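# Lift the potato net bag into the crate on the pallet

## Task

Get the entire orange mesh sack of potatoes inside the crate, and make sure the crate finishes resting on the pallet. The sack may be too heavy for a single robot, so use one robot or both. When finished, open the grippers and move the robots away. No robot may topple or be left leaning, or the task fails. Anything that stays in place only because a robot is holding it at the end does not count as achieved.

## Robot and tools

Robots: r1 and r2 are identical Hello Robot Stretch 3 units. Each has a differential base (two drive wheels plus a passive omni wheel at the back), 0.33 m long and 0.34 m wide, a mast with a lift carriage, and a telescoping arm that extends toward the robot's right side. The base cannot strafe, so moving the gripper forward or back means driving the base. Turning in place pivots about the midpoint of the drive wheels, 0.05 m behind the front edge; with the arm in and the wrist folded the swept radius is 0.28 m, and an unfolded level wrist reaches past that.

Frames: the base frame has its origin on the floor between the drive wheels, x forward, y left, z up. Each robot reports everything in its own frame, so where one robot is relative to the other can only be judged from images, lidar_m and the depth grids. hand_pose is in the base frame, at the point where closed fingertips meet; with wrist joints at zero its x axis is up, y points along the arm toward the mast, z points to the robot's rear. The odometry frame is the base frame at the start of the scene; base_odometry counts wheel rotation, so slipping shows up as travel. Heading is in radians, left positive, -3.142 to 3.142.

execute_actions takes "actions" (a list holding one action or nothing) and optional "cameras". An action is an object keyed by "r1" and/or "r2"; each entry may contain "base", "joints" and "contact_limits". Everything in one action starts at once and may finish at different times. "base" holds exactly one command, each a relative offset from where the base last reported itself: translate_m drives straight, in metres, positive forward, -1 to 1; rotate_rad spins in place, in radians, positive counter-clockwise seen from above, -3.2 to 3.2. "joints" holds absolute targets by name: lift_m 0 to 1.1 m (arm height); arm_m 0 to 0.52 m (extension); wrist_yaw_rad -1.345 to 4.42 (0 along the arm, positive swings toward the front, 3.0 folds over the base); wrist_pitch_rad -1.57 to 0.451 (0 level, negative tips fingers down); wrist_roll_rad -2.911 to 2.911 (0 fingers side by side, level); gripper_m -0.089 to 0.179 (larger is wider; the true tip gap is smaller by about 0.007 nearly closed up to 0.025 wide open, and zero below 0.007); head_pan_rad -3.953 to 1.73 (0 ahead, positive left, -1.57 along the arm); head_tilt_rad -1.53 to 0.419 (negative down). Done tolerances: lift, arm, gripper ±0.004; yaw and roll ±0.02; pitch ±0.05; head ±0.02. "contact_limits" accepts only arm_m: a motor effort percentage, 1 to 100, at which the arm motion halts (reads negative while retracting); small values are gentle but very small ones stop immediately, and values above the reported maximum are clipped. It also caps how hard the arm holds until the next action. Anything left out of an action may still be driving toward an earlier target without the status showing it. An unknown key or out-of-range number rejects the whole call. cameras: r1_head_camera, r1_nav_camera, r1_wrist_camera, the same three for r2, or "all"; omitted or null gives all, [] gives none. An empty actions list just reports state and pictures. If a result reports a stop, later motion calls in the same reply are skipped.

wait takes seconds (0 to 10) and commands nothing. zoom_image takes camera and region [x0, y0, x1, y1] in pixels from the top-left of that camera's latest full image, at most 504 by 504. finished_scene takes the current scene number, ends it irreversibly and reports success.

Results: base_status and joint_status give done, off_target (stopped short, possibly still pushing), contact_stop, time_out or torque_fault; after the last three the target is dropped. A lift or arm that contact-stopped goes slack until commanded again, and a loaded slack lift can sag. on_its_own covers uncommanded parts; its "held at" is the held target, not the position. motor_effort is percent of maximum, positive toward larger joint values, bracket showing the peak; readings carry fixed bias and noise. Positive wheel effort pushes forward. Effort outside its rest range suggests contact or load. lidar_m: 12 sectors of 30 degrees, first straight ahead, counting counter-clockwise (4th left, 7th behind, 10th right), a plane 0.17 m above the floor, 0.15 to 12 m, "-" for nothing; it ignores glass and its own robot, may miss thin legs, and a low lift blocks parts of sectors 5, 6, 9, 10. wrist_depth_mm and head_depth_mm are 7 by 7 grids of median depth in mm (45 to 1000 and 280 to 4000; the head grid is rotated like its image). base_tilt is in degrees, forward and right positive, with a fixed bias up to about 4. turned_by_wheels and turned_by_imu give turning since the last result. Camera calibration lines give K, distortion and the camera pose in its robot's base frame.

Speed: with lift below 0.30, arm below 0.03 and yaw above 2.54 the base reaches 0.30 m/s and 1.9 rad/s; otherwise 0.10 m/s and 0.63 rad/s.

Gripper: to hold, command a value below the object width; to let go, command at least 0.02 above the value where the tips met it. Neither the reading nor done confirms a grasp. Over-squeezing triggers a force reduction; resend a different value to squeeze again.

Cautions: nothing reports robots touching; once bases touch, further driving presses hard and fails the run. Identical drive commands can differ by up to 2.5 cm per metre, which strains a shared load and can tip a robot. Fold or unfold the wrist only with lift 0.32 to 0.95, pitch -0.4, roll near 0; once folded the lift may drop to 0.25. With yaw below -0.4 keep pitch at -0.5 or lower. Pushing the arm into something rigid with the gripper above about 0.45 m can tip the robot, more so on a second push or with a raised contact limit. Driving while gripping something fixed, or snagging furniture (especially reversing), can tip it: undo in small steps, free the gripper, and lower the lift to about 0.2 if still leaning. Wrist servos under sustained strain go limp for 10 s. Loose objects may get nudged occasionally, and robots keep their last command while you deliberate. Avoid drops, slips, slams and hard collisions.

Each tool is called after "Emit:" as a command line: name --argument value for each argument, lists and objects as JSON in quotes; but a table of rows of numbers goes row by row, as --pt "numbers of a row", without its own name.

## Session

Emit:
execute_actions --actions '[]'

Scene clock: 0.00 s.
r1.base_odometry: x=+0.000 y=+0.000 heading=+0.000 (m, m, rad; r1's odometry frame)
r1.turned_by_wheels: +0.000 (rad since the last result)
r1.turned_by_imu: +0.000 (rad since the last result)
r1.base_tilt: forward=+0.0 right=+0.2 (deg)
r1.lidar_m: 0.98 0.96 1.02 1.22 1.21 1.27 1.83 4.54 4.76 3.64 2.44 1.29
r1.head_depth_mm: 1389 1371 1348 1324 1305 1291 1265 / 1287 1270 1247 1229 1211 1196 1172 / 1199 1175 1163 1153 1131 1122 1103 / 1113 1104 1085 1081 1062 1053 1033 / 1051 1037 1022 1011 999 988 974 / 988 978 960 952 939 933 922 / 935 924 913 903 893 884 877
r1.base_status: not commanded
r1.joint_positions: lift_m=+0.342 arm_m=+0.000 wrist_yaw_rad=+2.930 wrist_pitch_rad=-0.366 wrist_roll_rad=+0.007 gripper_m=+0.037 head_pan_rad=+0.009 head_tilt_rad=-0.018
r1.joint_status: not commanded
r1.motor_effort: left_wheel=+0 right_wheel=+0 lift_m=+36 arm_m=+0 wrist_yaw_rad=-1 wrist_pitch_rad=+5 wrist_roll_rad=+0 gripper_m=+0 head_pan_rad=+0 head_tilt_rad=+1 (%)
r1.hand_pose: x=+0.0273 y=+0.0802 z=+0.3668 quat_wxyz=(+0.202, +0.707, +0.054, +0.676) (m; r1's base frame)
r1.wrist_depth_mm: - - - - - 896 751 / - - - - - 925 776 / - - - - - 962 786 / 780 877 932 - - 975 813 / 651 724 768 810 870 901 823 / 559 - 633 638 698 742 783 / 480 - 528 543 589 616 663
r2.base_odometry: x=+0.000 y=+0.000 heading=+0.000 (m, m, rad; r2's odometry frame)
r2.turned_by_wheels: +0.000 (rad since the last result)
r2.turned_by_imu: +0.000 (rad since the last result)
r2.base_tilt: forward=-0.3 right=-0.1 (deg)
r2.lidar_m: 2.44 3.86 5.10 3.61 1.50 1.13 1.11 1.05 0.80 0.78 0.82 1.16
r2.head_depth_mm: 1818 2152 2232 2336 2455 2534 2024 / 1804 2710 3436 3530 3586 3042 2019 / 1783 2692 3565 3584 3603 3062 2048 / 1764 2633 3623 3563 3524 2597 2084 / 1724 2590 3575 3600 3582 2977 2109 / 1719 2542 3670 3615 3612 3230 2166 / 1698 2510 3625 3595 3603 3289 2180
r2.base_status: not commanded
r2.joint_positions: lift_m=+0.457 arm_m=+0.003 wrist_yaw_rad=+2.961 wrist_pitch_rad=-0.313 wrist_roll_rad=-0.004 gripper_m=+0.037 head_pan_rad=-0.013 head_tilt_rad=-0.006
r2.joint_status: not commanded
r2.motor_effort: left_wheel=-1 right_wheel=+0 lift_m=+29 arm_m=+0 wrist_yaw_rad=+0 wrist_pitch_rad=+5 wrist_roll_rad=+1 gripper_m=-1 head_pan_rad=+0 head_tilt_rad=+2 (%)
r2.hand_pose: x=+0.0212 y=+0.0849 z=+0.4944 quat_wxyz=(+0.173, +0.704, +0.047, +0.687) (m; r2's base frame)
r2.wrist_depth_mm: - - - - - - - / - - - - - - - / - - - - - - - / - - - - - - - / - - - 983 952 893 842 / 887 841 - 770 732 739 707 / 719 706 - 669 640 619 611
pictures: r1_head_camera (sideways: a quarter turn clockwise sets it upright), r1_nav_camera (sideways: a quarter turn counterclockwise sets it upright), r1_wrist_camera, r2_head_camera (sideways: a quarter turn clockwise sets it upright), r2_nav_camera (sideways: a quarter turn counterclockwise sets it upright), r2_wrist_camera
Images, in order (width x height): r1_head_camera 896x504, r1_nav_camera 672x504, r1_wrist_camera 644x364, r2_head_camera 896x504, r2_nav_camera 672x504, r2_wrist_camera 644x364.

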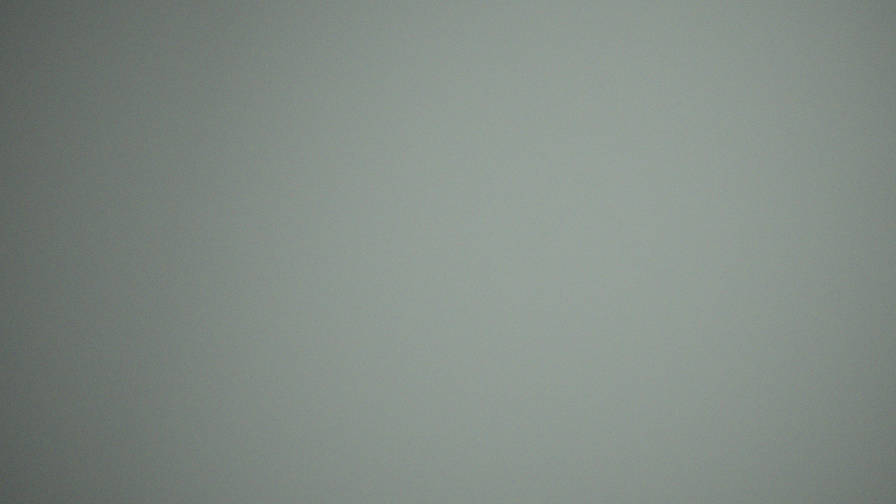

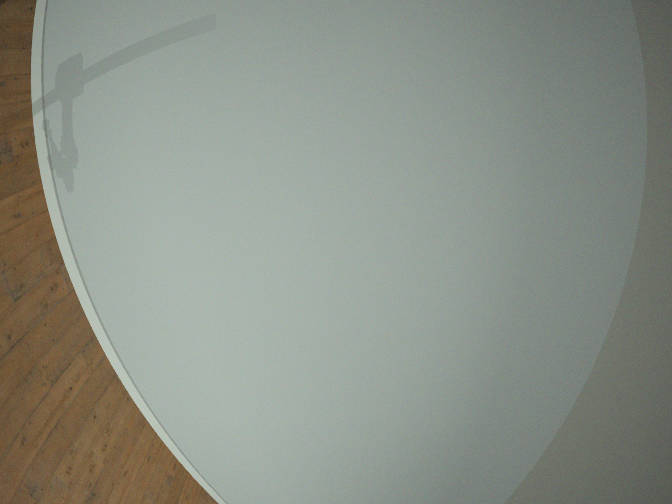

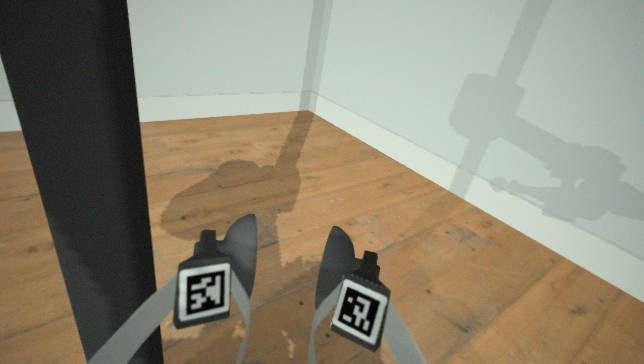

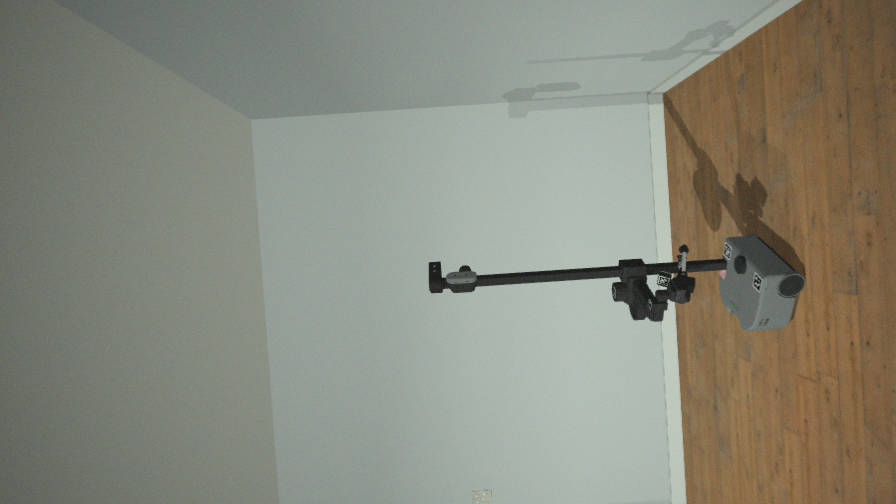

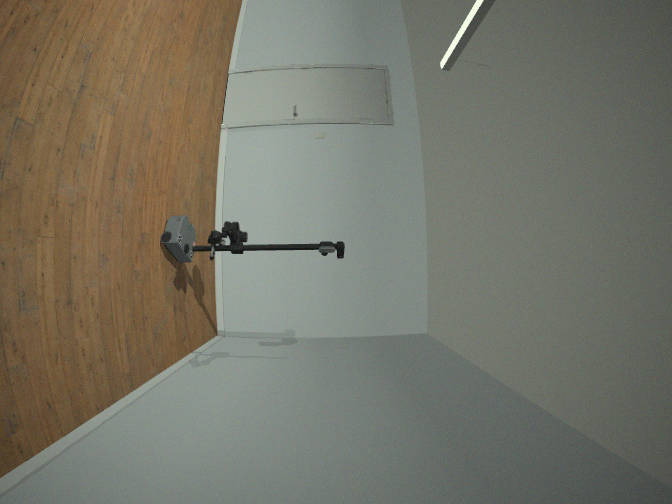

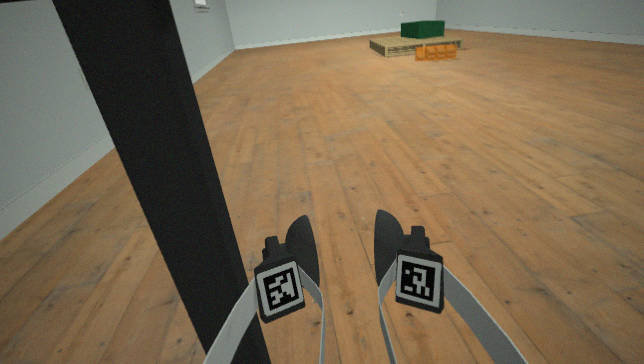

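Emit:
execute_actions --actions '[{"r2":{"joints":{"head_pan_rad":1.2,"head_tilt_rad":-0.4}},"r1":{"joints":{"head_pan_rad":-1.9,"head_tilt_rad":-0.4}}}]' --cameras '["r1_head_camera","r2_head_camera","r2_nav_camera"]'

Scene clock: 6.43 s.
r1.base_odometry: x=+0.000 y=+0.000 heading=+0.000 (m, m, rad; r1's odometry frame)
r1.turned_by_wheels: +0.000 (rad since the last result)
r1.turned_by_imu: +0.000 (rad since the last result)
r1.base_tilt: forward=+0.0 right=+0.3 (deg)
r1.lidar_m: 0.99 0.97 1.02 1.22 1.21 1.27 1.84 4.53 4.75 3.67 2.44 1.29
r1.head_depth_mm: - - - - 2578 1898 1509 / - - - - 2592 1906 1498 / - - - - 2618 1907 1502 / - - - - 2615 1920 1506 / - - - - 2625 1910 1503 / - - - - 2614 1915 1509 / 3716 3824 - - 2627 1930 1512
r1.base_status: not commanded
r1.joint_positions: lift_m=+0.342 arm_m=+0.000 wrist_yaw_rad=+2.930 wrist_pitch_rad=-0.366 wrist_roll_rad=+0.007 gripper_m=+0.037 head_pan_rad=-1.893 head_tilt_rad=-0.395
r1.joint_status: all done
r1.motor_effort: left_wheel=+0(1) right_wheel=+0(0) lift_m=+35(35) arm_m=+0(0) wrist_yaw_rad=+1(1) wrist_pitch_rad=+5(5) wrist_roll_rad=+0(0) gripper_m=+0(0) head_pan_rad=-4(42) head_tilt_rad=-2(18) (%)
r1.hand_pose: x=+0.0273 y=+0.0802 z=+0.3668 quat_wxyz=(+0.202, +0.707, +0.054, +0.676) (m; r1's base frame)
r1.wrist_depth_mm: - - - - - 907 760 / - - - - - 924 763 / - - - - - 947 788 / 784 885 942 - - 976 814 / 642 725 785 808 862 903 829 / 551 - 625 634 690 740 790 / 485 - 521 549 592 616 668
r2.base_odometry: x=+0.000 y=+0.000 heading=+0.000 (m, m, rad; r2's odometry frame)
r2.turned_by_wheels: +0.000 (rad since the last result)
r2.turned_by_imu: +0.001 (rad since the last result)
r2.base_tilt: forward=-0.3 right=+0.0 (deg)
r2.lidar_m: 2.44 3.87 5.12 3.62 1.50 1.13 1.10 1.05 0.80 0.78 0.82 1.17
r2.head_depth_mm: - - - 3270 2181 1651 1327 / - - - 3309 2214 1670 1337 / - - - 3356 2251 1679 1340 / - - - 3430 2283 1681 1346 / - - - 3454 2287 1706 1360 / - - - 3515 2304 1720 1364 / - - - 3640 2345 1731 1375
r2.base_status: not commanded
r2.joint_positions: lift_m=+0.457 arm_m=+0.003 wrist_yaw_rad=+2.961 wrist_pitch_rad=-0.313 wrist_roll_rad=-0.004 gripper_m=+0.037 head_pan_rad=+1.193 head_tilt_rad=-0.395
r2.joint_status: all done
r2.motor_effort: left_wheel=-1(1) right_wheel=+0(0) lift_m=+29(29) arm_m=+0(1) wrist_yaw_rad=+0(1) wrist_pitch_rad=+5(5) wrist_roll_rad=+1(1) gripper_m=+0(0) head_pan_rad=+3(38) head_tilt_rad=-2(25) (%)
r2.hand_pose: x=+0.0212 y=+0.0849 z=+0.4944 quat_wxyz=(+0.173, +0.704, +0.047, +0.687) (m; r2's base frame)
r2.wrist_depth_mm: - - - - - - - / - - - - - - - / - - - - - - - / - - - - - - - / - - - 984 953 894 860 / 865 841 - 783 740 731 706 / 713 697 - 655 642 619 601
pictures: r1_head_camera (sideways: a quarter turn clockwise sets it upright), r2_head_camera (sideways: a quarter turn clockwise sets it upright), r2_nav_camera (sideways: a quarter turn counterclockwise sets it upright)
camera_calibration (this result's frames):
r1_head_camera: T_world_to_cam=[[0.14379, 0.282652, -0.948384, 1.25293], [0.927797, -0.37189, 0.0298322, -0.0422801], [-0.344262, -0.884198, -0.315718, 0.370924], [0, 0, 0, 1]] pos_world=[-0.0132361, -0.0418967, 1.30663]
r2_head_camera: T_world_to_cam=[[-0.199655, -0.331869, -0.921955, 1.21889], [-0.911809, 0.407461, 0.0507877, -0.0613725], [0.358805, 0.850787, -0.383952, 0.457715], [0, 0, 0, 1]] pos_world=[0.0231666, 0.0400998, 1.30262]
r2_nav_camera: T_world_to_cam=[[0.150886, 0.306711, 0.939767, -1.17216], [0.917643, -0.397008, -0.0177631, 0.0656278], [0.367647, 0.865051, -0.341354, 0.405008], [0, 0, 0, 1]] pos_world=[-0.0322597, 0.0352168, 1.24098]
Images, in order (width x height): r1_head_camera 896x504, r2_head_camera 896x504, r2_nav_camera 672x504.

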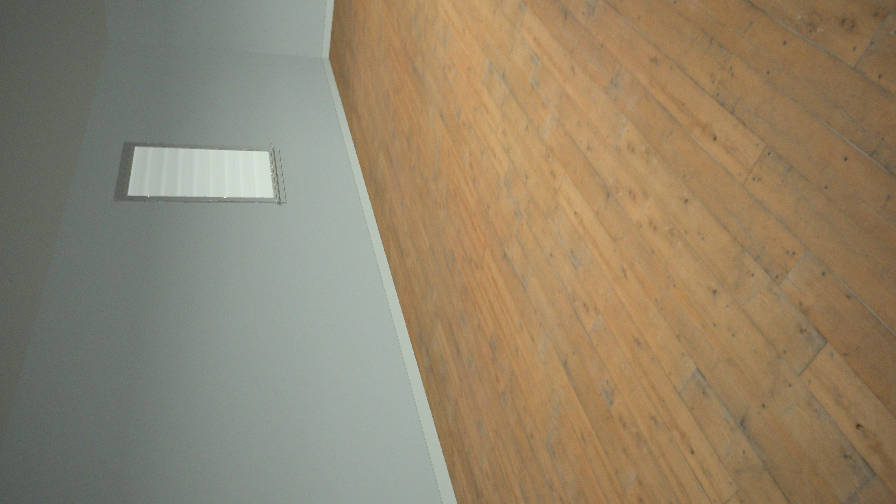

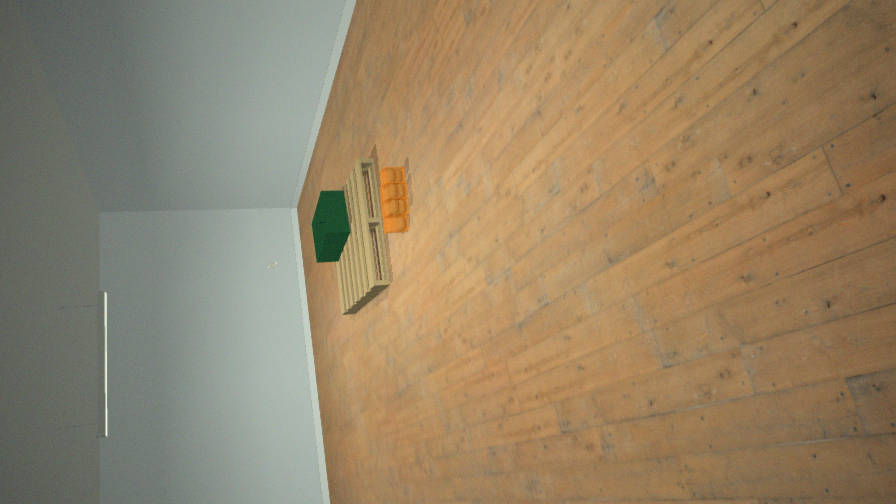

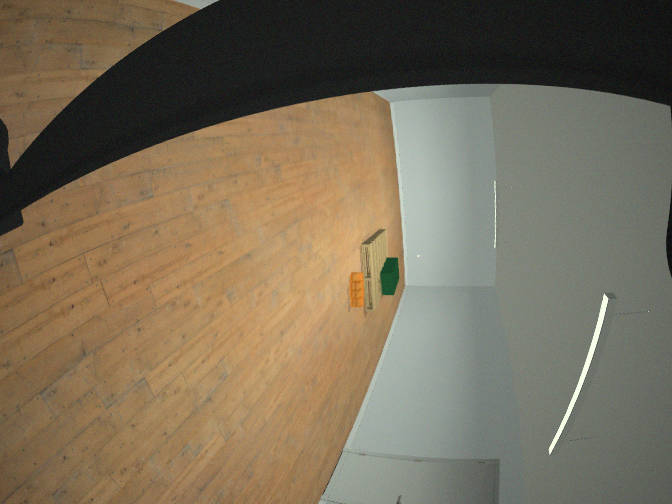

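Emit:
execute_actions --actions '[{"r2":{"base":{"rotate_rad":1.2},"joints":{"head_pan_rad":0,"head_tilt_rad":-0.5,"lift_m":0.28,"wrist_yaw_rad":3.0}},"r1":{"base":{"rotate_rad":3.1},"joints":{"head_pan_rad":0,"head_tilt_rad":-0.3,"lift_m":0.28}}}]' --cameras '["r1_nav_camera"]'

Emit:
execute_actions --actions '[{"r2":{"base":{"translate_m":1}}}]' --cameras '[]'

Emit:
execute_actions --actions '[{"r2":{"base":{"translate_m":1}}}]' --cameras '[]'

Emit:
execute_actions --actions '[{"r2":{"base":{"translate_m":0.5}}}]' --cameras '["r2_head_camera","r1_nav_camera"]'

Scene clock: 16.47 s.
r1.base_odometry: x=+0.000 y=+0.000 heading=+3.100 (m, m, rad; r1's odometry frame)
r1.turned_by_wheels: +3.100 (rad since the last result)
r1.turned_by_imu: +3.113 (rad since the last result)
r1.base_tilt: forward=+0.0 right=+0.3 (deg)
r1.lidar_m: 1.76 4.53 4.92 3.67 3.29 1.32 0.99 0.97 1.01 1.23 1.20 1.26
r1.head_depth_mm: 1343 1390 1441 1487 1548 1603 1585 / 1501 1557 1621 1689 1761 1820 1633 / 1696 1751 1840 1938 2028 2043 1634 / 1913 2010 2113 2267 2377 2154 1641 / 2270 2412 2576 2751 2806 2155 1646 / 2788 3013 3335 3614 3141 2159 1651 / 3339 3965 - - 3172 2182 1652
r1.base_status: done
r1.joint_positions: lift_m=+0.280 arm_m=+0.000 wrist_yaw_rad=+2.930 wrist_pitch_rad=-0.367 wrist_roll_rad=+0.007 gripper_m=+0.037 head_pan_rad=-0.007 head_tilt_rad=-0.309
r1.joint_status: all done
r1.motor_effort: left_wheel=-2(11) right_wheel=+2(9) lift_m=+25(28) arm_m=-1(1) wrist_yaw_rad=-1(0) wrist_pitch_rad=+5(5) wrist_roll_rad=+0(0) gripper_m=+0(0) head_pan_rad=+3(44) head_tilt_rad=+3(10) (%)
r1.hand_pose: x=+0.0273 y=+0.0800 z=+0.3046 quat_wxyz=(+0.203, +0.707, +0.054, +0.675) (m; r1's base frame)
r1.wrist_depth_mm: - - - - - - - / - - - - - - - / - - - - - - - / 683 768 812 904 987 - - / 565 626 674 700 764 818 883 / 481 - 542 564 613 646 698 / 437 - - 467 519 542 564
r2.base_odometry: x=+0.000 y=+0.000 heading=+1.200 (m, m, rad; r2's odometry frame)
r2.turned_by_wheels: +1.200 (rad since the last result)
r2.turned_by_imu: +1.219 (rad since the last result)
r2.base_tilt: forward=-0.3 right=-0.1 (deg)
r2.lidar_m: 5.11 2.46 1.33 1.11 1.11 0.93 0.78 0.78 0.87 1.42 2.30 4.10
r2.head_depth_mm: - - - 2654 1915 1509 1241 / - - - 2742 1953 1528 1254 / - - - 2742 1974 1533 1255 / - - - 2759 1982 1538 1265 / - - - 2803 2009 1552 1270 / - - - 2863 2039 1567 1287 / - - - 2877 2042 1577 1282
r2.base_status: done
r2.joint_positions: lift_m=+0.281 arm_m=+0.003 wrist_yaw_rad=+2.997 wrist_pitch_rad=-0.313 wrist_roll_rad=-0.004 gripper_m=+0.037 head_pan_rad=+0.007 head_tilt_rad=-0.494
r2.joint_status: all done
r2.motor_effort: left_wheel=-3(14) right_wheel=+1(6) lift_m=+11(23) arm_m=+0(0) wrist_yaw_rad=+4(2) wrist_pitch_rad=+5(5) wrist_roll_rad=+1(1) gripper_m=+0(1) head_pan_rad=-3(36) head_tilt_rad=-2(11) (%)
r2.hand_pose: x=+0.0128 y=+0.0863 z=+0.3176 quat_wxyz=(+0.161, +0.703, +0.060, +0.690) (m; r2's base frame)
r2.wrist_depth_mm: 815 - - - - - - / 864 - - - - - - / 911 969 - - - - - / 926 980 931 886 839 809 767 / 784 742 - 707 679 634 607 / 624 608 - 552 525 523 508 / 512 498 - - 455 438 426
pictures: r1_nav_camera (sideways: a quarter turn counterclockwise sets it upright)
camera_calibration (this result's frames):
r1_nav_camera: T_world_to_cam=[[0.374469, -0.055713, 0.925564, -1.1659], [0.000162066, -0.998189, -0.0601501, 0.128931], [0.927239, 0.0226743, -0.373782, 0.430589], [0, 0, 0, 1]] pos_world=[0.0373144, 0.053978, 1.24782]
Images, in order (width x height): r1_nav_camera 672x504.

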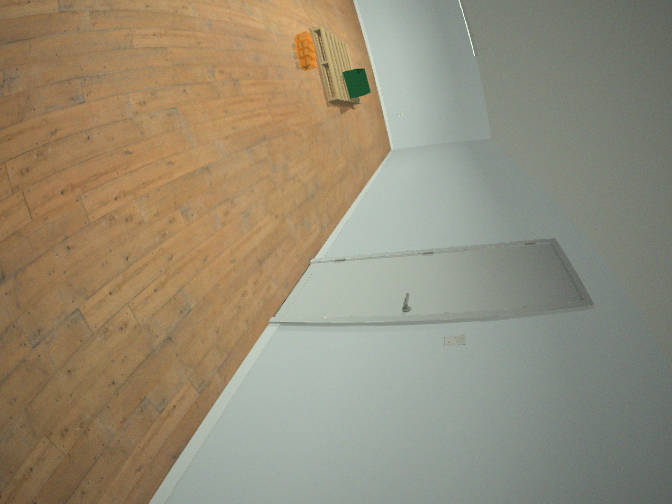

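Scene clock: 21.50 s.
r1.base_odometry: x=+0.000 y=+0.000 heading=+3.100 (m, m, rad; r1's odometry frame)
r1.turned_by_wheels: +0.000 (rad since the last result)
r1.turned_by_imu: +0.001 (rad since the last result)
r1.base_tilt: forward=+0.2 right=+0.3 (deg)
r1.lidar_m: 1.77 4.54 4.88 2.26 3.30 1.32 0.99 0.96 1.01 1.23 1.20 1.26
r1.head_depth_mm: 1346 1385 1445 1498 1545 1616 1585 / 1496 1558 1619 1685 1744 1839 1634 / 1691 1762 1833 1913 2025 2040 1628 / 1936 2030 2129 2263 2380 2152 1633 / 2282 2414 2572 2739 2771 2164 1650 / 2845 3053 3283 3618 3114 2150 1659 / 3288 - - - 3159 2166 1652
r1.base_status: not commanded
r1.joint_positions: lift_m=+0.280 arm_m=+0.000 wrist_yaw_rad=+2.930 wrist_pitch_rad=-0.367 wrist_roll_rad=+0.007 gripper_m=+0.037 head_pan_rad=-0.007 head_tilt_rad=-0.309
r1.joint_status: not commanded
r1.motor_effort: left_wheel=-2(2) right_wheel=+2(2) lift_m=+24(24) arm_m=-1(1) wrist_yaw_rad=+1(1) wrist_pitch_rad=+5(5) wrist_roll_rad=+0(0) gripper_m=+0(0) head_pan_rad=+3(3) head_tilt_rad=+3(2) (%)
r1.hand_pose: x=+0.0273 y=+0.0800 z=+0.3046 quat_wxyz=(+0.203, +0.707, +0.054, +0.675) (m; r1's base frame)
r1.wrist_depth_mm: - - - - - - - / - - - - - - - / - 999 - - - - - / 677 767 815 878 975 - - / 561 624 672 702 756 799 890 / 479 - 547 555 615 645 681 / 435 - - 474 511 536 570
r2.base_odometry: x=+0.363 y=+0.932 heading=+1.200 (m, m, rad; r2's odometry frame)
r2.turned_by_wheels: +0.000 (rad since the last result)
r2.turned_by_imu: +0.008 (rad since the last result)
r2.base_tilt: forward=-0.3 right=+0.0 (deg)
r2.lidar_m: 4.10 3.12 1.69 1.42 1.42 1.59 1.73 1.73 1.95 2.13 3.35 3.80
r2.head_depth_mm: - - - 2659 1929 1512 1237 / - - - 2691 1945 1525 1253 / - - - 2732 1969 1540 1255 / - - - 2750 1969 1552 1262 / - - - 2771 2007 1557 1267 / - - - 2794 1990 1564 1269 / - - - 2880 2016 1566 1287
r2.base_status: done
r2.joint_positions: lift_m=+0.281 arm_m=+0.003 wrist_yaw_rad=+2.997 wrist_pitch_rad=-0.313 wrist_roll_rad=-0.004 gripper_m=+0.037 head_pan_rad=+0.007 head_tilt_rad=-0.495
r2.joint_status: not commanded
r2.motor_effort: left_wheel=-5(8) right_wheel=+2(7) lift_m=+10(11) arm_m=+0(0) wrist_yaw_rad=+3(4) wrist_pitch_rad=+5(5) wrist_roll_rad=+1(1) gripper_m=+0(0) head_pan_rad=-3(2) head_tilt_rad=-2(3) (%)
r2.hand_pose: x=+0.0127 y=+0.0863 z=+0.3176 quat_wxyz=(+0.160, +0.703, +0.060, +0.690) (m; r2's base frame)
r2.wrist_depth_mm: - - - - - - - / - - - - - - - / - - - - - - - / - - 921 894 856 799 761 / 775 759 - 695 679 634 604 / 622 597 - 554 526 520 501 / 511 500 - - 458 439 430
pictures: none
No camera images: the call's "cameras" was empty. Leave "cameras" out to get every camera's image.

Scene clock: 26.53 s.
r1.base_odometry: x=+0.000 y=+0.000 heading=+3.100 (m, m, rad; r1's odometry frame)
r1.turned_by_wheels: +0.000 (rad since the last result)
r1.turned_by_imu: +0.001 (rad since the last result)
r1.base_tilt: forward=-0.1 right=+0.1 (deg)
r1.lidar_m: 1.77 4.54 2.50 2.50 3.30 1.32 0.99 0.97 1.01 1.23 1.20 1.26
r1.head_depth_mm: 1343 1392 1445 1490 1546 1616 1568 / 1503 1557 1627 1690 1756 1843 1637 / 1682 1767 1832 1938 2013 2039 1632 / 1942 2024 2140 2239 2405 2150 1639 / 2283 2391 2567 2719 2794 2161 1646 / 2831 3042 3278 3556 3114 2170 1643 / 3334 3998 - - 3121 2177 1654
r1.base_status: not commanded
r1.joint_positions: lift_m=+0.280 arm_m=+0.000 wrist_yaw_rad=+2.930 wrist_pitch_rad=-0.367 wrist_roll_rad=+0.007 gripper_m=+0.037 head_pan_rad=-0.007 head_tilt_rad=-0.309
r1.joint_status: not commanded
r1.motor_effort: left_wheel=-2(2) right_wheel=+2(2) lift_m=+24(24) arm_m=-1(1) wrist_yaw_rad=+0(0) wrist_pitch_rad=+5(5) wrist_roll_rad=+0(0) gripper_m=+0(0) head_pan_rad=+3(3) head_tilt_rad=+2(3) (%)
r1.hand_pose: x=+0.0273 y=+0.0800 z=+0.3046 quat_wxyz=(+0.203, +0.707, +0.054, +0.675) (m; r1's base frame)
r1.wrist_depth_mm: - - - - - - - / - - - - - - - / - - - - - - - / 672 775 829 886 967 - - / 558 624 665 703 752 804 894 / 480 - 547 554 611 656 692 / 437 - - 476 511 534 567
r2.base_odometry: x=+0.725 y=+1.864 heading=+1.200 (m, m, rad; r2's odometry frame)
r2.turned_by_wheels: +0.000 (rad since the last result)
r2.turned_by_imu: +0.008 (rad since the last result)
r2.base_tilt: forward=-0.3 right=-0.1 (deg)
r2.lidar_m: 3.10 3.75 2.05 1.72 1.72 1.95 2.70 2.68 2.40 3.03 3.04 3.45
r2.head_depth_mm: - - - 2658 1940 1511 1240 / - - - 2672 1933 1524 1253 / - - 3648 2724 1968 1537 1263 / - - - 2653 1968 1539 1264 / - - - 2780 1984 1548 1263 / - - - 2831 2026 1570 1279 / - - - 2869 2038 1579 1285
r2.base_status: done
r2.joint_positions: lift_m=+0.281 arm_m=+0.003 wrist_yaw_rad=+2.998 wrist_pitch_rad=-0.313 wrist_roll_rad=-0.004 gripper_m=+0.037 head_pan_rad=+0.007 head_tilt_rad=-0.495
r2.joint_status: not commanded
r2.motor_effort: left_wheel=-3(9) right_wheel=+1(6) lift_m=+11(11) arm_m=+0(0) wrist_yaw_rad=+2(3) wrist_pitch_rad=+4(5) wrist_roll_rad=+1(1) gripper_m=+0(0) head_pan_rad=-2(2) head_tilt_rad=-2(2) (%)
r2.hand_pose: x=+0.0127 y=+0.0863 z=+0.3176 quat_wxyz=(+0.160, +0.703, +0.060, +0.690) (m; r2's base frame)
r2.wrist_depth_mm: - - - - - - - / - - - - - - - / - - - - - - - / - - 934 890 835 801 758 / 794 752 - 698 680 630 605 / 620 595 - 551 527 523 503 / 511 498 - - 450 439 431
pictures: none
No camera images: the call's "cameras" was empty. Leave "cameras" out to get every camera's image.

Scene clock: 29.80 s.
r1.base_odometry: x=+0.000 y=+0.000 heading=+3.100 (m, m, rad; r1's odometry frame)
r1.turned_by_wheels: +0.000 (rad since the last result)
r1.turned_by_imu: +0.000 (rad since the last result)
r1.base_tilt: forward=+0.0 right=+0.1 (deg)
r1.lidar_m: 1.77 4.54 2.75 3.68 3.29 1.32 0.99 0.97 1.02 1.23 1.20 1.26
r1.head_depth_mm: 1340 1387 1431 1488 1547 1603 1576 / 1509 1553 1619 1683 1769 1838 1635 / 1681 1764 1837 1931 2026 2050 1637 / 1935 2012 2139 2259 2412 2130 1646 / 2294 2443 2552 2709 2789 2155 1658 / 2843 3008 3267 3542 3119 2163 1657 / 3345 3991 - - 3178 2178 1654
r1.base_status: not commanded
r1.joint_positions: lift_m=+0.280 arm_m=+0.000 wrist_yaw_rad=+2.930 wrist_pitch_rad=-0.367 wrist_roll_rad=+0.007 gripper_m=+0.037 head_pan_rad=-0.007 head_tilt_rad=-0.309
r1.joint_status: not commanded
r1.motor_effort: left_wheel=-1(2) right_wheel=+2(2) lift_m=+25(24) arm_m=-1(1) wrist_yaw_rad=+0(0) wrist_pitch_rad=+5(5) wrist_roll_rad=+0(0) gripper_m=+0(0) head_pan_rad=+4(4) head_tilt_rad=+3(3) (%)
r1.hand_pose: x=+0.0273 y=+0.0800 z=+0.3046 quat_wxyz=(+0.203, +0.707, +0.054, +0.675) (m; r1's base frame)
r1.wrist_depth_mm: - - - - - - - / - - - - - - - / - - - - - - - / 680 755 815 887 970 - - / 561 624 663 712 744 803 877 / 476 - 548 559 612 647 693 / 436 - - 474 509 536 566
r2.base_odometry: x=+0.906 y=+2.330 heading=+1.200 (m, m, rad; r2's odometry frame)
r2.turned_by_wheels: +0.000 (rad since the last result)
r2.turned_by_imu: +0.004 (rad since the last result)
r2.base_tilt: forward=-0.3 right=-0.1 (deg)
r2.lidar_m: 2.60 4.02 2.22 1.87 1.87 2.12 3.17 3.17 2.67 2.90 2.89 2.78
r2.head_depth_mm: 3909 - - 2498 1829 1508 1243 / - - - 2566 1856 1518 1248 / - - - 2466 1976 1521 1263 / - - - 2667 1966 1546 1269 / - - - 2763 2004 1545 1267 / - - - 2834 2017 1568 1274 / - - - 2860 2030 1573 1282
r2.base_status: done
r2.joint_positions: lift_m=+0.281 arm_m=+0.003 wrist_yaw_rad=+2.998 wrist_pitch_rad=-0.313 wrist_roll_rad=-0.004 gripper_m=+0.037 head_pan_rad=+0.007 head_tilt_rad=-0.495
r2.joint_status: not commanded
r2.motor_effort: left_wheel=-4(10) right_wheel=+1(7) lift_m=+11(11) arm_m=+0(0) wrist_yaw_rad=+3(2) wrist_pitch_rad=+5(5) wrist_roll_rad=+1(1) gripper_m=-1(0) head_pan_rad=-3(1) head_tilt_rad=-2(2) (%)
r2.hand_pose: x=+0.0127 y=+0.0863 z=+0.3176 quat_wxyz=(+0.160, +0.703, +0.060, +0.690) (m; r2's base frame)
r2.wrist_depth_mm: - - - - - - - / - - - - - - - / - - - - - - - / - - 931 891 843 798 751 / 773 747 - 704 686 633 596 / 618 604 - 553 525 525 503 / 513 498 - - 457 437 424
pictures: r1_nav_camera (sideways: a quarter turn counterclockwise sets it upright), r2_head_camera (sideways: a quarter turn clockwise sets it upright)
camera_calibration (this result's frames):
r1_nav_camera: T_world_to_cam=[[0.374469, -0.0557129, 0.925564, -1.1659], [0.000162145, -0.998189, -0.0601501, 0.128931], [0.927239, 0.0226744, -0.373782, 0.430589], [0, 0, 0, 1]] pos_world=[0.0373144, 0.053978, 1.24782]
r2_head_camera: T_world_to_cam=[[-0.472942, 0.0597866, -0.879063, 1.1646], [0.0400976, 0.998122, 0.0463112, -0.061345], [0.880181, -0.0133458, -0.474451, 0.572298], [0, 0, 0, 1]] pos_world=[0.0495216, -0.000759807, 1.29812]
Images, in order (width x height): r1_nav_camera 672x504, r2_head_camera 896x504.

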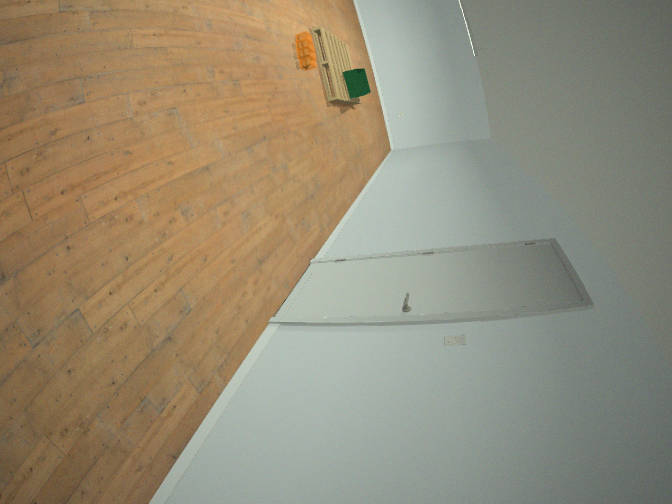

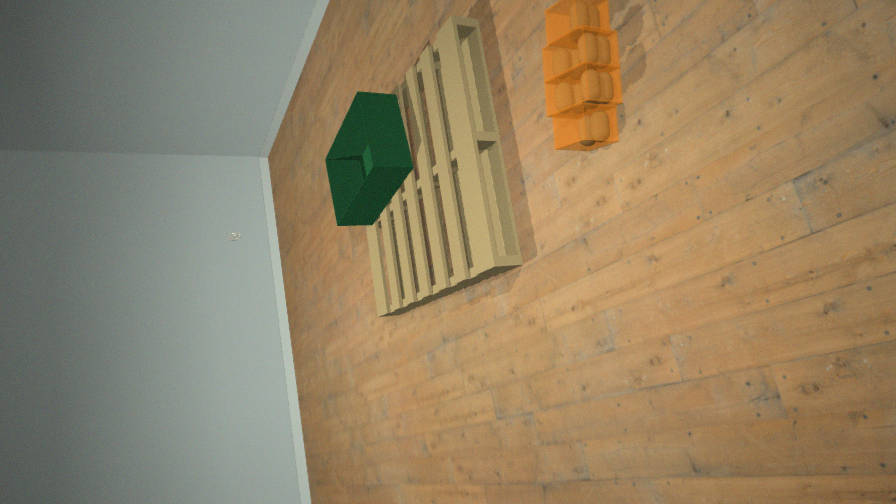

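Emit:
execute_actions --actions '[{"r2":{"base":{"rotate_rad":-0.507}}}]' --cameras '[]'

Emit:
execute_actions --actions '[{"r2":{"base":{"translate_m":1.0}}}]' --cameras '[]'

Emit:
execute_actions --actions '[{"r2":{"base":{"rotate_rad":1.91},"joints":{"head_pan_rad":-1.57,"head_tilt_rad":-0.9,"lift_m":0.5,"wrist_pitch_rad":-0.4}}}]' --cameras '["r2_head_camera","r2_nav_camera"]'

Scene clock: 44.93 s.
r1.base_odometry: x=+0.000 y=+0.000 heading=+3.100 (m, m, rad; r1's odometry frame)
r1.turned_by_wheels: +0.000 (rad since the last result)
r1.turned_by_imu: +0.000 (rad since the last result)
r1.base_tilt: forward=+0.0 right=+0.2 (deg)
r1.lidar_m: 1.77 4.51 2.75 3.68 3.30 1.32 0.99 0.97 1.01 1.24 1.20 1.26
r1.head_depth_mm: 1344 1391 1438 1493 1545 1606 1584 / 1509 1563 1623 1690 1762 1840 1645 / 1692 1764 1828 1917 2008 2034 1629 / 1928 2023 2138 2254 2383 2125 1635 / 2293 2395 2569 2734 2777 2154 1656 / 2827 3038 3306 3543 3110 2153 1650 / 3320 3967 - - 3165 2168 1660
r1.base_status: not commanded
r1.joint_positions: lift_m=+0.280 arm_m=+0.000 wrist_yaw_rad=+2.930 wrist_pitch_rad=-0.367 wrist_roll_rad=+0.007 gripper_m=+0.037 head_pan_rad=-0.007 head_tilt_rad=-0.309
r1.joint_status: not commanded
r1.motor_effort: left_wheel=-2(2) right_wheel=+2(2) lift_m=+24(25) arm_m=-1(1) wrist_yaw_rad=-1(0) wrist_pitch_rad=+5(5) wrist_roll_rad=+0(0) gripper_m=+0(0) head_pan_rad=+4(3) head_tilt_rad=+3(3) (%)
r1.hand_pose: x=+0.0273 y=+0.0800 z=+0.3046 quat_wxyz=(+0.203, +0.707, +0.054, +0.675) (m; r1's base frame)
r1.wrist_depth_mm: - - - - - - - / - - - - - - - / - - - - - - - / 682 764 816 878 978 - - / 557 625 660 693 758 805 890 / 484 - 542 554 616 635 707 / 439 - - 479 514 531 566
r2.base_odometry: x=+0.906 y=+2.330 heading=+0.693 (m, m, rad; r2's odometry frame)
r2.turned_by_wheels: -0.507 (rad since the last result)
r2.turned_by_imu: -0.513 (rad since the last result)
r2.base_tilt: forward=-0.3 right=-0.1 (deg)
r2.lidar_m: 2.74 2.59 3.91 2.19 1.87 1.87 2.13 3.18 3.16 2.67 2.88 2.88
r2.head_depth_mm: 2552 2705 2956 2659 1929 1501 1246 / 2738 2946 3245 2683 1963 1531 1251 / 2947 3271 3498 2704 1957 1542 1258 / 3199 3497 3785 2741 1967 1542 1262 / 3509 3864 - 2621 1922 1558 1272 / 3892 - - 2733 2018 1558 1276 / - - - 2573 2039 1577 1284
r2.base_status: done
r2.joint_positions: lift_m=+0.281 arm_m=+0.003 wrist_yaw_rad=+2.998 wrist_pitch_rad=-0.313 wrist_roll_rad=-0.004 gripper_m=+0.037 head_pan_rad=+0.007 head_tilt_rad=-0.495
r2.joint_status: not commanded
r2.motor_effort: left_wheel=+2(10) right_wheel=-1(5) lift_m=+11(11) arm_m=+0(0) wrist_yaw_rad=+3(3) wrist_pitch_rad=+5(5) wrist_roll_rad=+1(1) gripper_m=+0(1) head_pan_rad=-2(2) head_tilt_rad=-2(2) (%)
r2.hand_pose: x=+0.0127 y=+0.0863 z=+0.3176 quat_wxyz=(+0.160, +0.703, +0.060, +0.690) (m; r2's base frame)
r2.wrist_depth_mm: - - - - - - - / - - - - - - - / - - - - - - - / - - 929 886 837 802 763 / 788 746 - 697 676 631 606 / 611 601 - 550 527 522 499 / 509 498 - - 452 438 427
pictures: none
No camera images: the call's "cameras" was empty. Leave "cameras" out to get every camera's image.

Scene clock: 49.97 s.
r1.base_odometry: x=+0.000 y=+0.000 heading=+3.100 (m, m, rad; r1's odometry frame)
r1.turned_by_wheels: +0.000 (rad since the last result)
r1.turned_by_imu: +0.001 (rad since the last result)
r1.base_tilt: forward=-0.1 right=+0.3 (deg)
r1.lidar_m: 1.77 4.50 3.00 3.65 3.27 1.32 1.00 0.97 1.01 1.23 1.20 1.26
r1.head_depth_mm: 1346 1384 1441 1497 1552 1611 1592 / 1504 1553 1618 1680 1765 1839 1633 / 1701 1756 1833 1916 2012 2045 1635 / 1920 2026 2141 2236 2357 2152 1643 / 2283 2416 2591 2716 2772 2148 1643 / 2831 3014 3244 3597 3140 2161 1656 / 3341 3963 - - 3136 2178 1659
r1.base_status: not commanded
r1.joint_positions: lift_m=+0.280 arm_m=+0.000 wrist_yaw_rad=+2.930 wrist_pitch_rad=-0.367 wrist_roll_rad=+0.007 gripper_m=+0.037 head_pan_rad=-0.007 head_tilt_rad=-0.309
r1.joint_status: not commanded
r1.motor_effort: left_wheel=-1(2) right_wheel=+2(2) lift_m=+24(25) arm_m=-1(1) wrist_yaw_rad=+0(0) wrist_pitch_rad=+5(5) wrist_roll_rad=+0(0) gripper_m=+0(0) head_pan_rad=+4(3) head_tilt_rad=+3(3) (%)
r1.hand_pose: x=+0.0273 y=+0.0800 z=+0.3046 quat_wxyz=(+0.203, +0.707, +0.054, +0.675) (m; r1's base frame)
r1.wrist_depth_mm: - - - - - - - / - - - - - - - / - - - - - - - / 679 749 807 884 979 - - / 562 633 668 700 747 810 896 / 481 - 545 554 622 649 690 / 436 - - 473 516 538 566
r2.base_odometry: x=+1.676 y=+2.969 heading=+0.693 (m, m, rad; r2's odometry frame)
r2.turned_by_wheels: +0.000 (rad since the last result)
r2.turned_by_imu: +0.008 (rad since the last result)
r2.base_tilt: forward=-0.4 right=-0.1 (deg)
r2.lidar_m: 2.51 1.68 4.92 3.05 2.59 2.59 2.97 3.87 2.98 2.52 2.18 2.19
r2.head_depth_mm: 1932 2061 2233 2354 1923 1506 1235 / 2063 2224 2430 2553 1952 1524 1253 / 2245 2432 2663 2754 1972 1532 1259 / 2406 2661 2938 2756 1987 1543 1267 / 2688 2956 3292 2831 1991 1546 1267 / 2960 3309 3730 2865 1879 1517 1276 / 3352 3813 - 2804 1860 1475 1282
r2.base_status: done
r2.joint_positions: lift_m=+0.281 arm_m=+0.003 wrist_yaw_rad=+2.998 wrist_pitch_rad=-0.313 wrist_roll_rad=-0.004 gripper_m=+0.037 head_pan_rad=+0.007 head_tilt_rad=-0.495
r2.joint_status: not commanded
r2.motor_effort: left_wheel=+0(14) right_wheel=-1(3) lift_m=+11(11) arm_m=+0(0) wrist_yaw_rad=+3(3) wrist_pitch_rad=+5(5) wrist_roll_rad=+1(1) gripper_m=-1(0) head_pan_rad=-2(3) head_tilt_rad=-3(2) (%)
r2.hand_pose: x=+0.0126 y=+0.0863 z=+0.3176 quat_wxyz=(+0.160, +0.703, +0.060, +0.690) (m; r2's base frame)
r2.wrist_depth_mm: - - - - - - - / - - - - - - - / - - - - - - 941 / - - 933 888 844 806 758 / 788 748 - 708 680 610 525 / 620 599 - 550 528 521 477 / 512 499 - - 453 440 430
pictures: none
No camera images: the call's "cameras" was empty. Leave "cameras" out to get every camera's image.

Scene clock: 53.90 s.
r1.base_odometry: x=+0.000 y=+0.000 heading=+3.100 (m, m, rad; r1's odometry frame)
r1.turned_by_wheels: +0.000 (rad since the last result)
r1.turned_by_imu: +0.000 (rad since the last result)
r1.base_tilt: forward=+0.2 right=+0.4 (deg)
r1.lidar_m: 1.77 4.53 2.89 3.68 3.28 1.32 0.99 0.97 1.01 1.23 1.20 1.26
r1.head_depth_mm: 1352 1388 1441 1499 1544 1605 1580 / 1510 1555 1623 1687 1754 1850 1635 / 1696 1758 1840 1931 2027 2034 1641 / 1940 2021 2141 2266 2388 2139 1637 / 2276 2412 2590 2704 2800 2155 1655 / 2823 3025 3264 3636 3131 2156 1652 / 3286 3954 - - 3176 2190 1656
r1.base_status: not commanded
r1.joint_positions: lift_m=+0.280 arm_m=+0.000 wrist_yaw_rad=+2.930 wrist_pitch_rad=-0.367 wrist_roll_rad=+0.007 gripper_m=+0.037 head_pan_rad=-0.007 head_tilt_rad=-0.309
r1.joint_status: not commanded
r1.motor_effort: left_wheel=-2(2) right_wheel=+2(2) lift_m=+24(25) arm_m=-1(1) wrist_yaw_rad=+0(0) wrist_pitch_rad=+5(5) wrist_roll_rad=+0(0) gripper_m=+0(0) head_pan_rad=+4(3) head_tilt_rad=+3(3) (%)
r1.hand_pose: x=+0.0273 y=+0.0800 z=+0.3046 quat_wxyz=(+0.203, +0.707, +0.054, +0.675) (m; r1's base frame)
r1.wrist_depth_mm: - - - - - - - / - - - - - - - / - - - - - - - / 678 765 817 886 997 - - / 564 635 664 700 748 822 888 / 484 - 545 553 613 631 677 / 439 - - 475 516 534 575
r2.base_odometry: x=+1.676 y=+2.969 heading=+2.603 (m, m, rad; r2's odometry frame)
r2.turned_by_wheels: +1.910 (rad since the last result)
r2.turned_by_imu: +1.941 (rad since the last result)
r2.base_tilt: forward=-0.3 right=-0.1 (deg)
r2.lidar_m: 2.65 2.59 2.75 3.95 2.99 2.91 2.21 2.18 2.31 1.68 2.11 3.49
r2.head_depth_mm: 2547 2511 1974 1624 1397 1220 1083 / 2878 2508 1985 1652 1400 1222 - / 3213 2527 1996 1646 1416 1229 - / 3473 2542 1928 1654 1380 1226 - / 3473 2200 1872 1622 1416 1237 1095 / 3497 2179 1840 1594 1422 1240 1094 / 3486 2483 1913 1565 1421 1241 1096
r2.base_status: done
r2.joint_positions: lift_m=+0.499 arm_m=+0.003 wrist_yaw_rad=+2.998 wrist_pitch_rad=-0.414 wrist_roll_rad=-0.004 gripper_m=+0.037 head_pan_rad=-1.563 head_tilt_rad=-0.889
r2.joint_status: all done
r2.motor_effort: left_wheel=-4(12) right_wheel=+1(7) lift_m=+44(46) arm_m=+0(0) wrist_yaw_rad=+4(3) wrist_pitch_rad=+4(4) wrist_roll_rad=+1(1) gripper_m=+0(1) head_pan_rad=-1(37) head_tilt_rad=-5(27) (%)
r2.hand_pose: x=+0.0110 y=+0.0749 z=+0.5127 quat_wxyz=(+0.195, +0.699, +0.096, +0.681) (m; r2's base frame)
r2.wrist_depth_mm: - - - - - - - / - - - - - - - / - - - - - - - / - - - - - - 965 / - 971 - 915 907 838 804 / 832 802 779 746 720 718 688 / 709 676 681 644 634 615 591
pictures: r2_head_camera (sideways: a quarter turn clockwise sets it upright), r2_nav_camera (sideways: a quarter turn counterclockwise sets it upright)
camera_calibration (this result's frames):
r2_head_camera: T_world_to_cam=[[0.0570397, 0.774221, -0.63034, 0.837164], [0.998266, -0.0534289, 0.0247089, -0.0390475], [-0.0145483, -0.630657, -0.775926, 0.969918], [0, 0, 0, 1]] pos_world=[0.00533888, -0.0385512, 1.28125]
r2_nav_camera: T_world_to_cam=[[-0.0212185, -0.745962, 0.665651, -0.813717], [-0.999626, 0.0273036, -0.00126669, 0.0558405], [-0.0172298, -0.665429, -0.746262, 0.934144], [0, 0, 0, 1]] pos_world=[0.0546488, 0.0130808, 1.23884]
Images, in order (width x height): r2_head_camera 896x504, r2_nav_camera 672x504.

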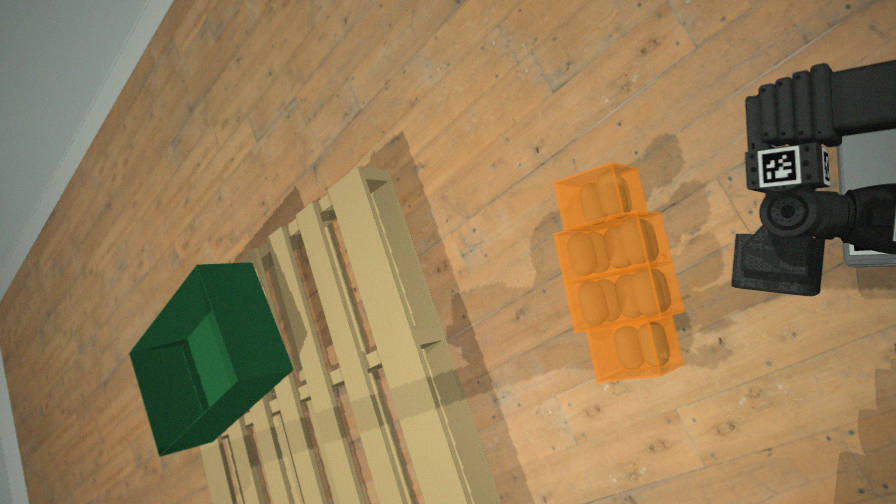

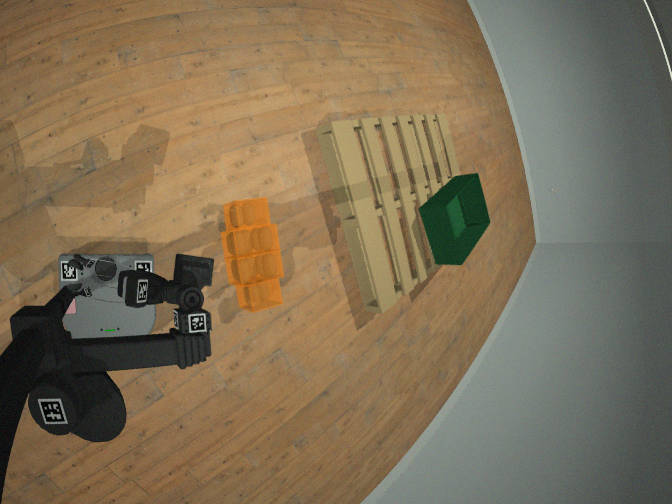

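Emit:
execute_actions --actions '[{"r2":{"base":{"translate_m":0.2},"joints":{"wrist_yaw_rad":0,"gripper_m":0.179}}}]' --cameras '[]'

Emit:
execute_actions --actions '[{"r2":{"joints":{"wrist_pitch_rad":-1.57,"wrist_roll_rad":1.57,"arm_m":0.25,"lift_m":0.4}}}]' --cameras '["r2_head_camera","r2_wrist_camera"]'

Scene clock: 64.70 s.
r1.base_odometry: x=+0.000 y=+0.000 heading=+3.100 (m, m, rad; r1's odometry frame)
r1.turned_by_wheels: +0.000 (rad since the last result)
r1.turned_by_imu: +0.001 (rad since the last result)
r1.base_tilt: forward=+0.0 right=+0.3 (deg)
r1.lidar_m: 1.77 4.54 3.04 3.65 3.27 1.32 0.99 0.96 1.01 1.23 1.20 1.26
r1.head_depth_mm: 1346 1387 1434 1491 1538 1613 1581 / 1498 1555 1620 1697 1756 1830 1622 / 1683 1755 1836 1937 2023 2044 1645 / 1926 2039 2124 2256 2383 2140 1642 / 2286 2404 2559 2733 2784 2170 1648 / 2866 3036 3284 3558 3114 2148 1648 / 3381 - - - 3149 2169 1660
r1.base_status: not commanded
r1.joint_positions: lift_m=+0.280 arm_m=+0.000 wrist_yaw_rad=+2.930 wrist_pitch_rad=-0.367 wrist_roll_rad=+0.007 gripper_m=+0.037 head_pan_rad=-0.007 head_tilt_rad=-0.309
r1.joint_status: not commanded
r1.motor_effort: left_wheel=-2(2) right_wheel=+2(2) lift_m=+25(25) arm_m=-1(1) wrist_yaw_rad=+1(0) wrist_pitch_rad=+5(5) wrist_roll_rad=+0(0) gripper_m=+0(0) head_pan_rad=+3(3) head_tilt_rad=+4(3) (%)
r1.hand_pose: x=+0.0273 y=+0.0800 z=+0.3046 quat_wxyz=(+0.203, +0.707, +0.054, +0.675) (m; r1's base frame)
r1.wrist_depth_mm: - - - - - - - / - - - - - - - / - - - - - - - / 678 766 811 891 979 - - / 553 629 668 700 753 813 883 / 475 - 551 558 611 645 682 / 435 - - 478 519 534 567
r2.base_odometry: x=+1.504 y=+3.071 heading=+2.603 (m, m, rad; r2's odometry frame)
r2.turned_by_wheels: +0.000 (rad since the last result)
r2.turned_by_imu: +0.002 (rad since the last result)
r2.base_tilt: forward=-0.4 right=-0.1 (deg)
r2.lidar_m: 2.46 2.41 2.55 3.69 3.13 3.14 2.41 2.36 2.50 1.65 4.84 3.22
r2.head_depth_mm: 2740 2466 1983 1635 1400 1225 1082 / 3093 2523 2000 1653 1399 1227 - / 3374 2505 1853 1642 1329 1227 - / 3456 2145 1861 1620 1406 1240 1108 / 3436 2204 1850 1594 1413 1238 1091 / 3453 2238 1901 1568 1417 1236 1095 / 3524 2580 1908 1609 1416 1251 1093
r2.base_status: done
r2.joint_positions: lift_m=+0.499 arm_m=+0.003 wrist_yaw_rad=+0.004 wrist_pitch_rad=-0.414 wrist_roll_rad=-0.004 gripper_m=+0.179 head_pan_rad=-1.563 head_tilt_rad=-0.889
r2.joint_status: all done
r2.motor_effort: left_wheel=-4(7) right_wheel=+2(5) lift_m=+44(44) arm_m=+0(0) wrist_yaw_rad=-4(5) wrist_pitch_rad=+4(4) wrist_roll_rad=+1(1) gripper_m=+0(85) head_pan_rad=-1(3) head_tilt_rad=-5(4) (%)
r2.hand_pose: x=-0.0207 y=-0.3725 z=+0.5127 quat_wxyz=(+0.694, +0.147, -0.690, -0.144) (m; r2's base frame)
r2.wrist_depth_mm: - - - - - - - / - - - - - - - / - - - - - - - / - - - - - - 993 / - 989 931 922 863 848 828 / 829 845 777 753 618 703 - / 709 660 671 635 579 537 591
pictures: none
No camera images: the call's "cameras" was empty. Leave "cameras" out to get every camera's image.

Scene clock: 67.77 s.
r1.base_odometry: x=+0.000 y=+0.000 heading=+3.100 (m, m, rad; r1's odometry frame)
r1.turned_by_wheels: +0.000 (rad since the last result)
r1.turned_by_imu: +0.000 (rad since the last result)
r1.base_tilt: forward=+0.1 right=+0.3 (deg)
r1.lidar_m: 1.76 4.55 3.03 3.68 3.27 1.32 1.00 0.97 1.01 1.23 1.20 1.25
r1.head_depth_mm: 1346 1398 1443 1493 1548 1614 1579 / 1501 1557 1617 1685 1752 1830 1645 / 1683 1756 1838 1951 2019 2046 1629 / 1919 2025 2137 2255 2366 2139 1649 / 2261 2409 2567 2730 2761 2157 1644 / 2806 3014 3303 3563 3143 2165 1654 / 3327 3953 - - 3168 2159 1657
r1.base_status: not commanded
r1.joint_positions: lift_m=+0.280 arm_m=+0.000 wrist_yaw_rad=+2.930 wrist_pitch_rad=-0.367 wrist_roll_rad=+0.007 gripper_m=+0.037 head_pan_rad=-0.007 head_tilt_rad=-0.309
r1.joint_status: not commanded
r1.motor_effort: left_wheel=-2(2) right_wheel=+2(2) lift_m=+25(25) arm_m=-1(1) wrist_yaw_rad=+1(0) wrist_pitch_rad=+5(5) wrist_roll_rad=+0(0) gripper_m=+0(0) head_pan_rad=+4(4) head_tilt_rad=+3(3) (%)
r1.hand_pose: x=+0.0273 y=+0.0800 z=+0.3046 quat_wxyz=(+0.203, +0.707, +0.054, +0.675) (m; r1's base frame)
r1.wrist_depth_mm: - - - - - - - / - - - - - - - / - - - - - - - / 681 762 802 883 973 - - / 565 624 664 693 743 807 895 / 481 - 543 555 609 645 695 / 435 - - 475 513 539 572
r2.base_odometry: x=+1.504 y=+3.071 heading=+2.603 (m, m, rad; r2's odometry frame)
r2.turned_by_wheels: +0.000 (rad since the last result)
r2.turned_by_imu: +0.001 (rad since the last result)
r2.base_tilt: forward=-0.3 right=-0.1 (deg)
r2.lidar_m: 2.46 2.41 2.55 3.68 3.15 3.13 2.40 2.37 2.50 1.66 4.81 3.23
r2.head_depth_mm: 2791 2490 1979 1638 1401 1218 1082 / 3088 2519 1976 1646 1403 1222 1106 / 3362 2526 1852 1657 1462 1206 1109 / 3467 2138 1870 1605 1441 1230 1102 / 3505 2209 1849 1584 1419 1223 1090 / 3428 2227 1891 1573 1410 1241 1093 / 3536 2569 1878 1604 1423 1237 1093
r2.base_status: not commanded
r2.joint_positions: lift_m=+0.401 arm_m=+0.250 wrist_yaw_rad=+0.002 wrist_pitch_rad=-1.553 wrist_roll_rad=+1.565 gripper_m=+0.179 head_pan_rad=-1.563 head_tilt_rad=-0.889
r2.joint_status: all done
joint sent to its limit — the command would take r2.wrist_pitch_rad past its lower limit, so that joint was sent only as far as its limit.
r2.motor_effort: left_wheel=-5(4) right_wheel=+1(2) lift_m=+11(40) arm_m=+3(4) wrist_yaw_rad=-1(4) wrist_pitch_rad=-2(4) wrist_roll_rad=+2(3) gripper_m=-1(0) head_pan_rad=-1(3) head_tilt_rad=-5(4) (%)
r2.hand_pose: x=-0.0216 y=-0.3749 z=+0.2829 quat_wxyz=(+0.003, +0.002, -0.713, -0.701) (m; r2's base frame)
r2.wrist_depth_mm: 324 362 412 411 406 406 - / 431 383 422 424 419 416 - / 449 383 384 433 430 428 - / 461 414 449 447 440 441 - / 477 470 461 457 455 455 - / 487 484 477 471 469 462 - / 507 501 490 485 482 479 475
pictures: r2_head_camera (sideways: a quarter turn clockwise sets it upright), r2_wrist_camera
camera_calibration (this result's frames):
r2_head_camera: T_world_to_cam=[[0.0570781, 0.774218, -0.63034, 0.837164], [0.998263, -0.0534785, 0.0247089, -0.0390475], [-0.0145796, -0.630656, -0.775926, 0.969918], [0, 0, 0, 1]] pos_world=[0.00533696, -0.0385511, 1.28125]
r2_wrist_camera: T_world_to_cam=[[0.0855134, 0.995874, -0.0303625, 0.395418], [0.978978, -0.0783208, 0.188329, -0.031453], [0.185174, -0.0458288, -0.981637, 0.431142], [0, 0, 0, 1]] pos_world=[-0.082858, -0.376492, 0.441155]
Images, in order (width x height): r2_head_camera 896x504, r2_wrist_camera 644x364.

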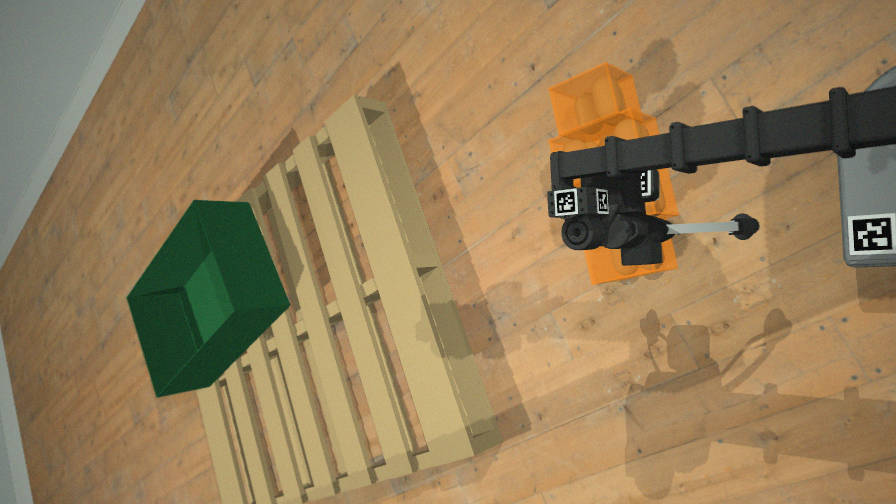

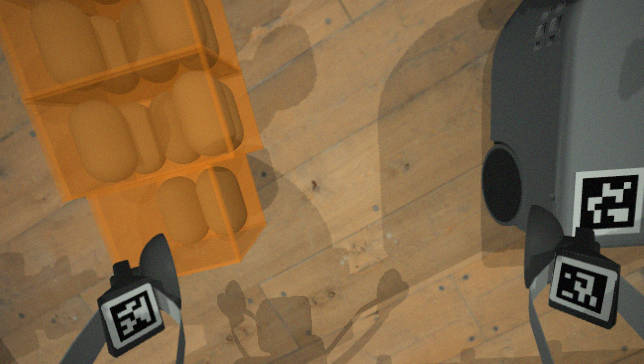

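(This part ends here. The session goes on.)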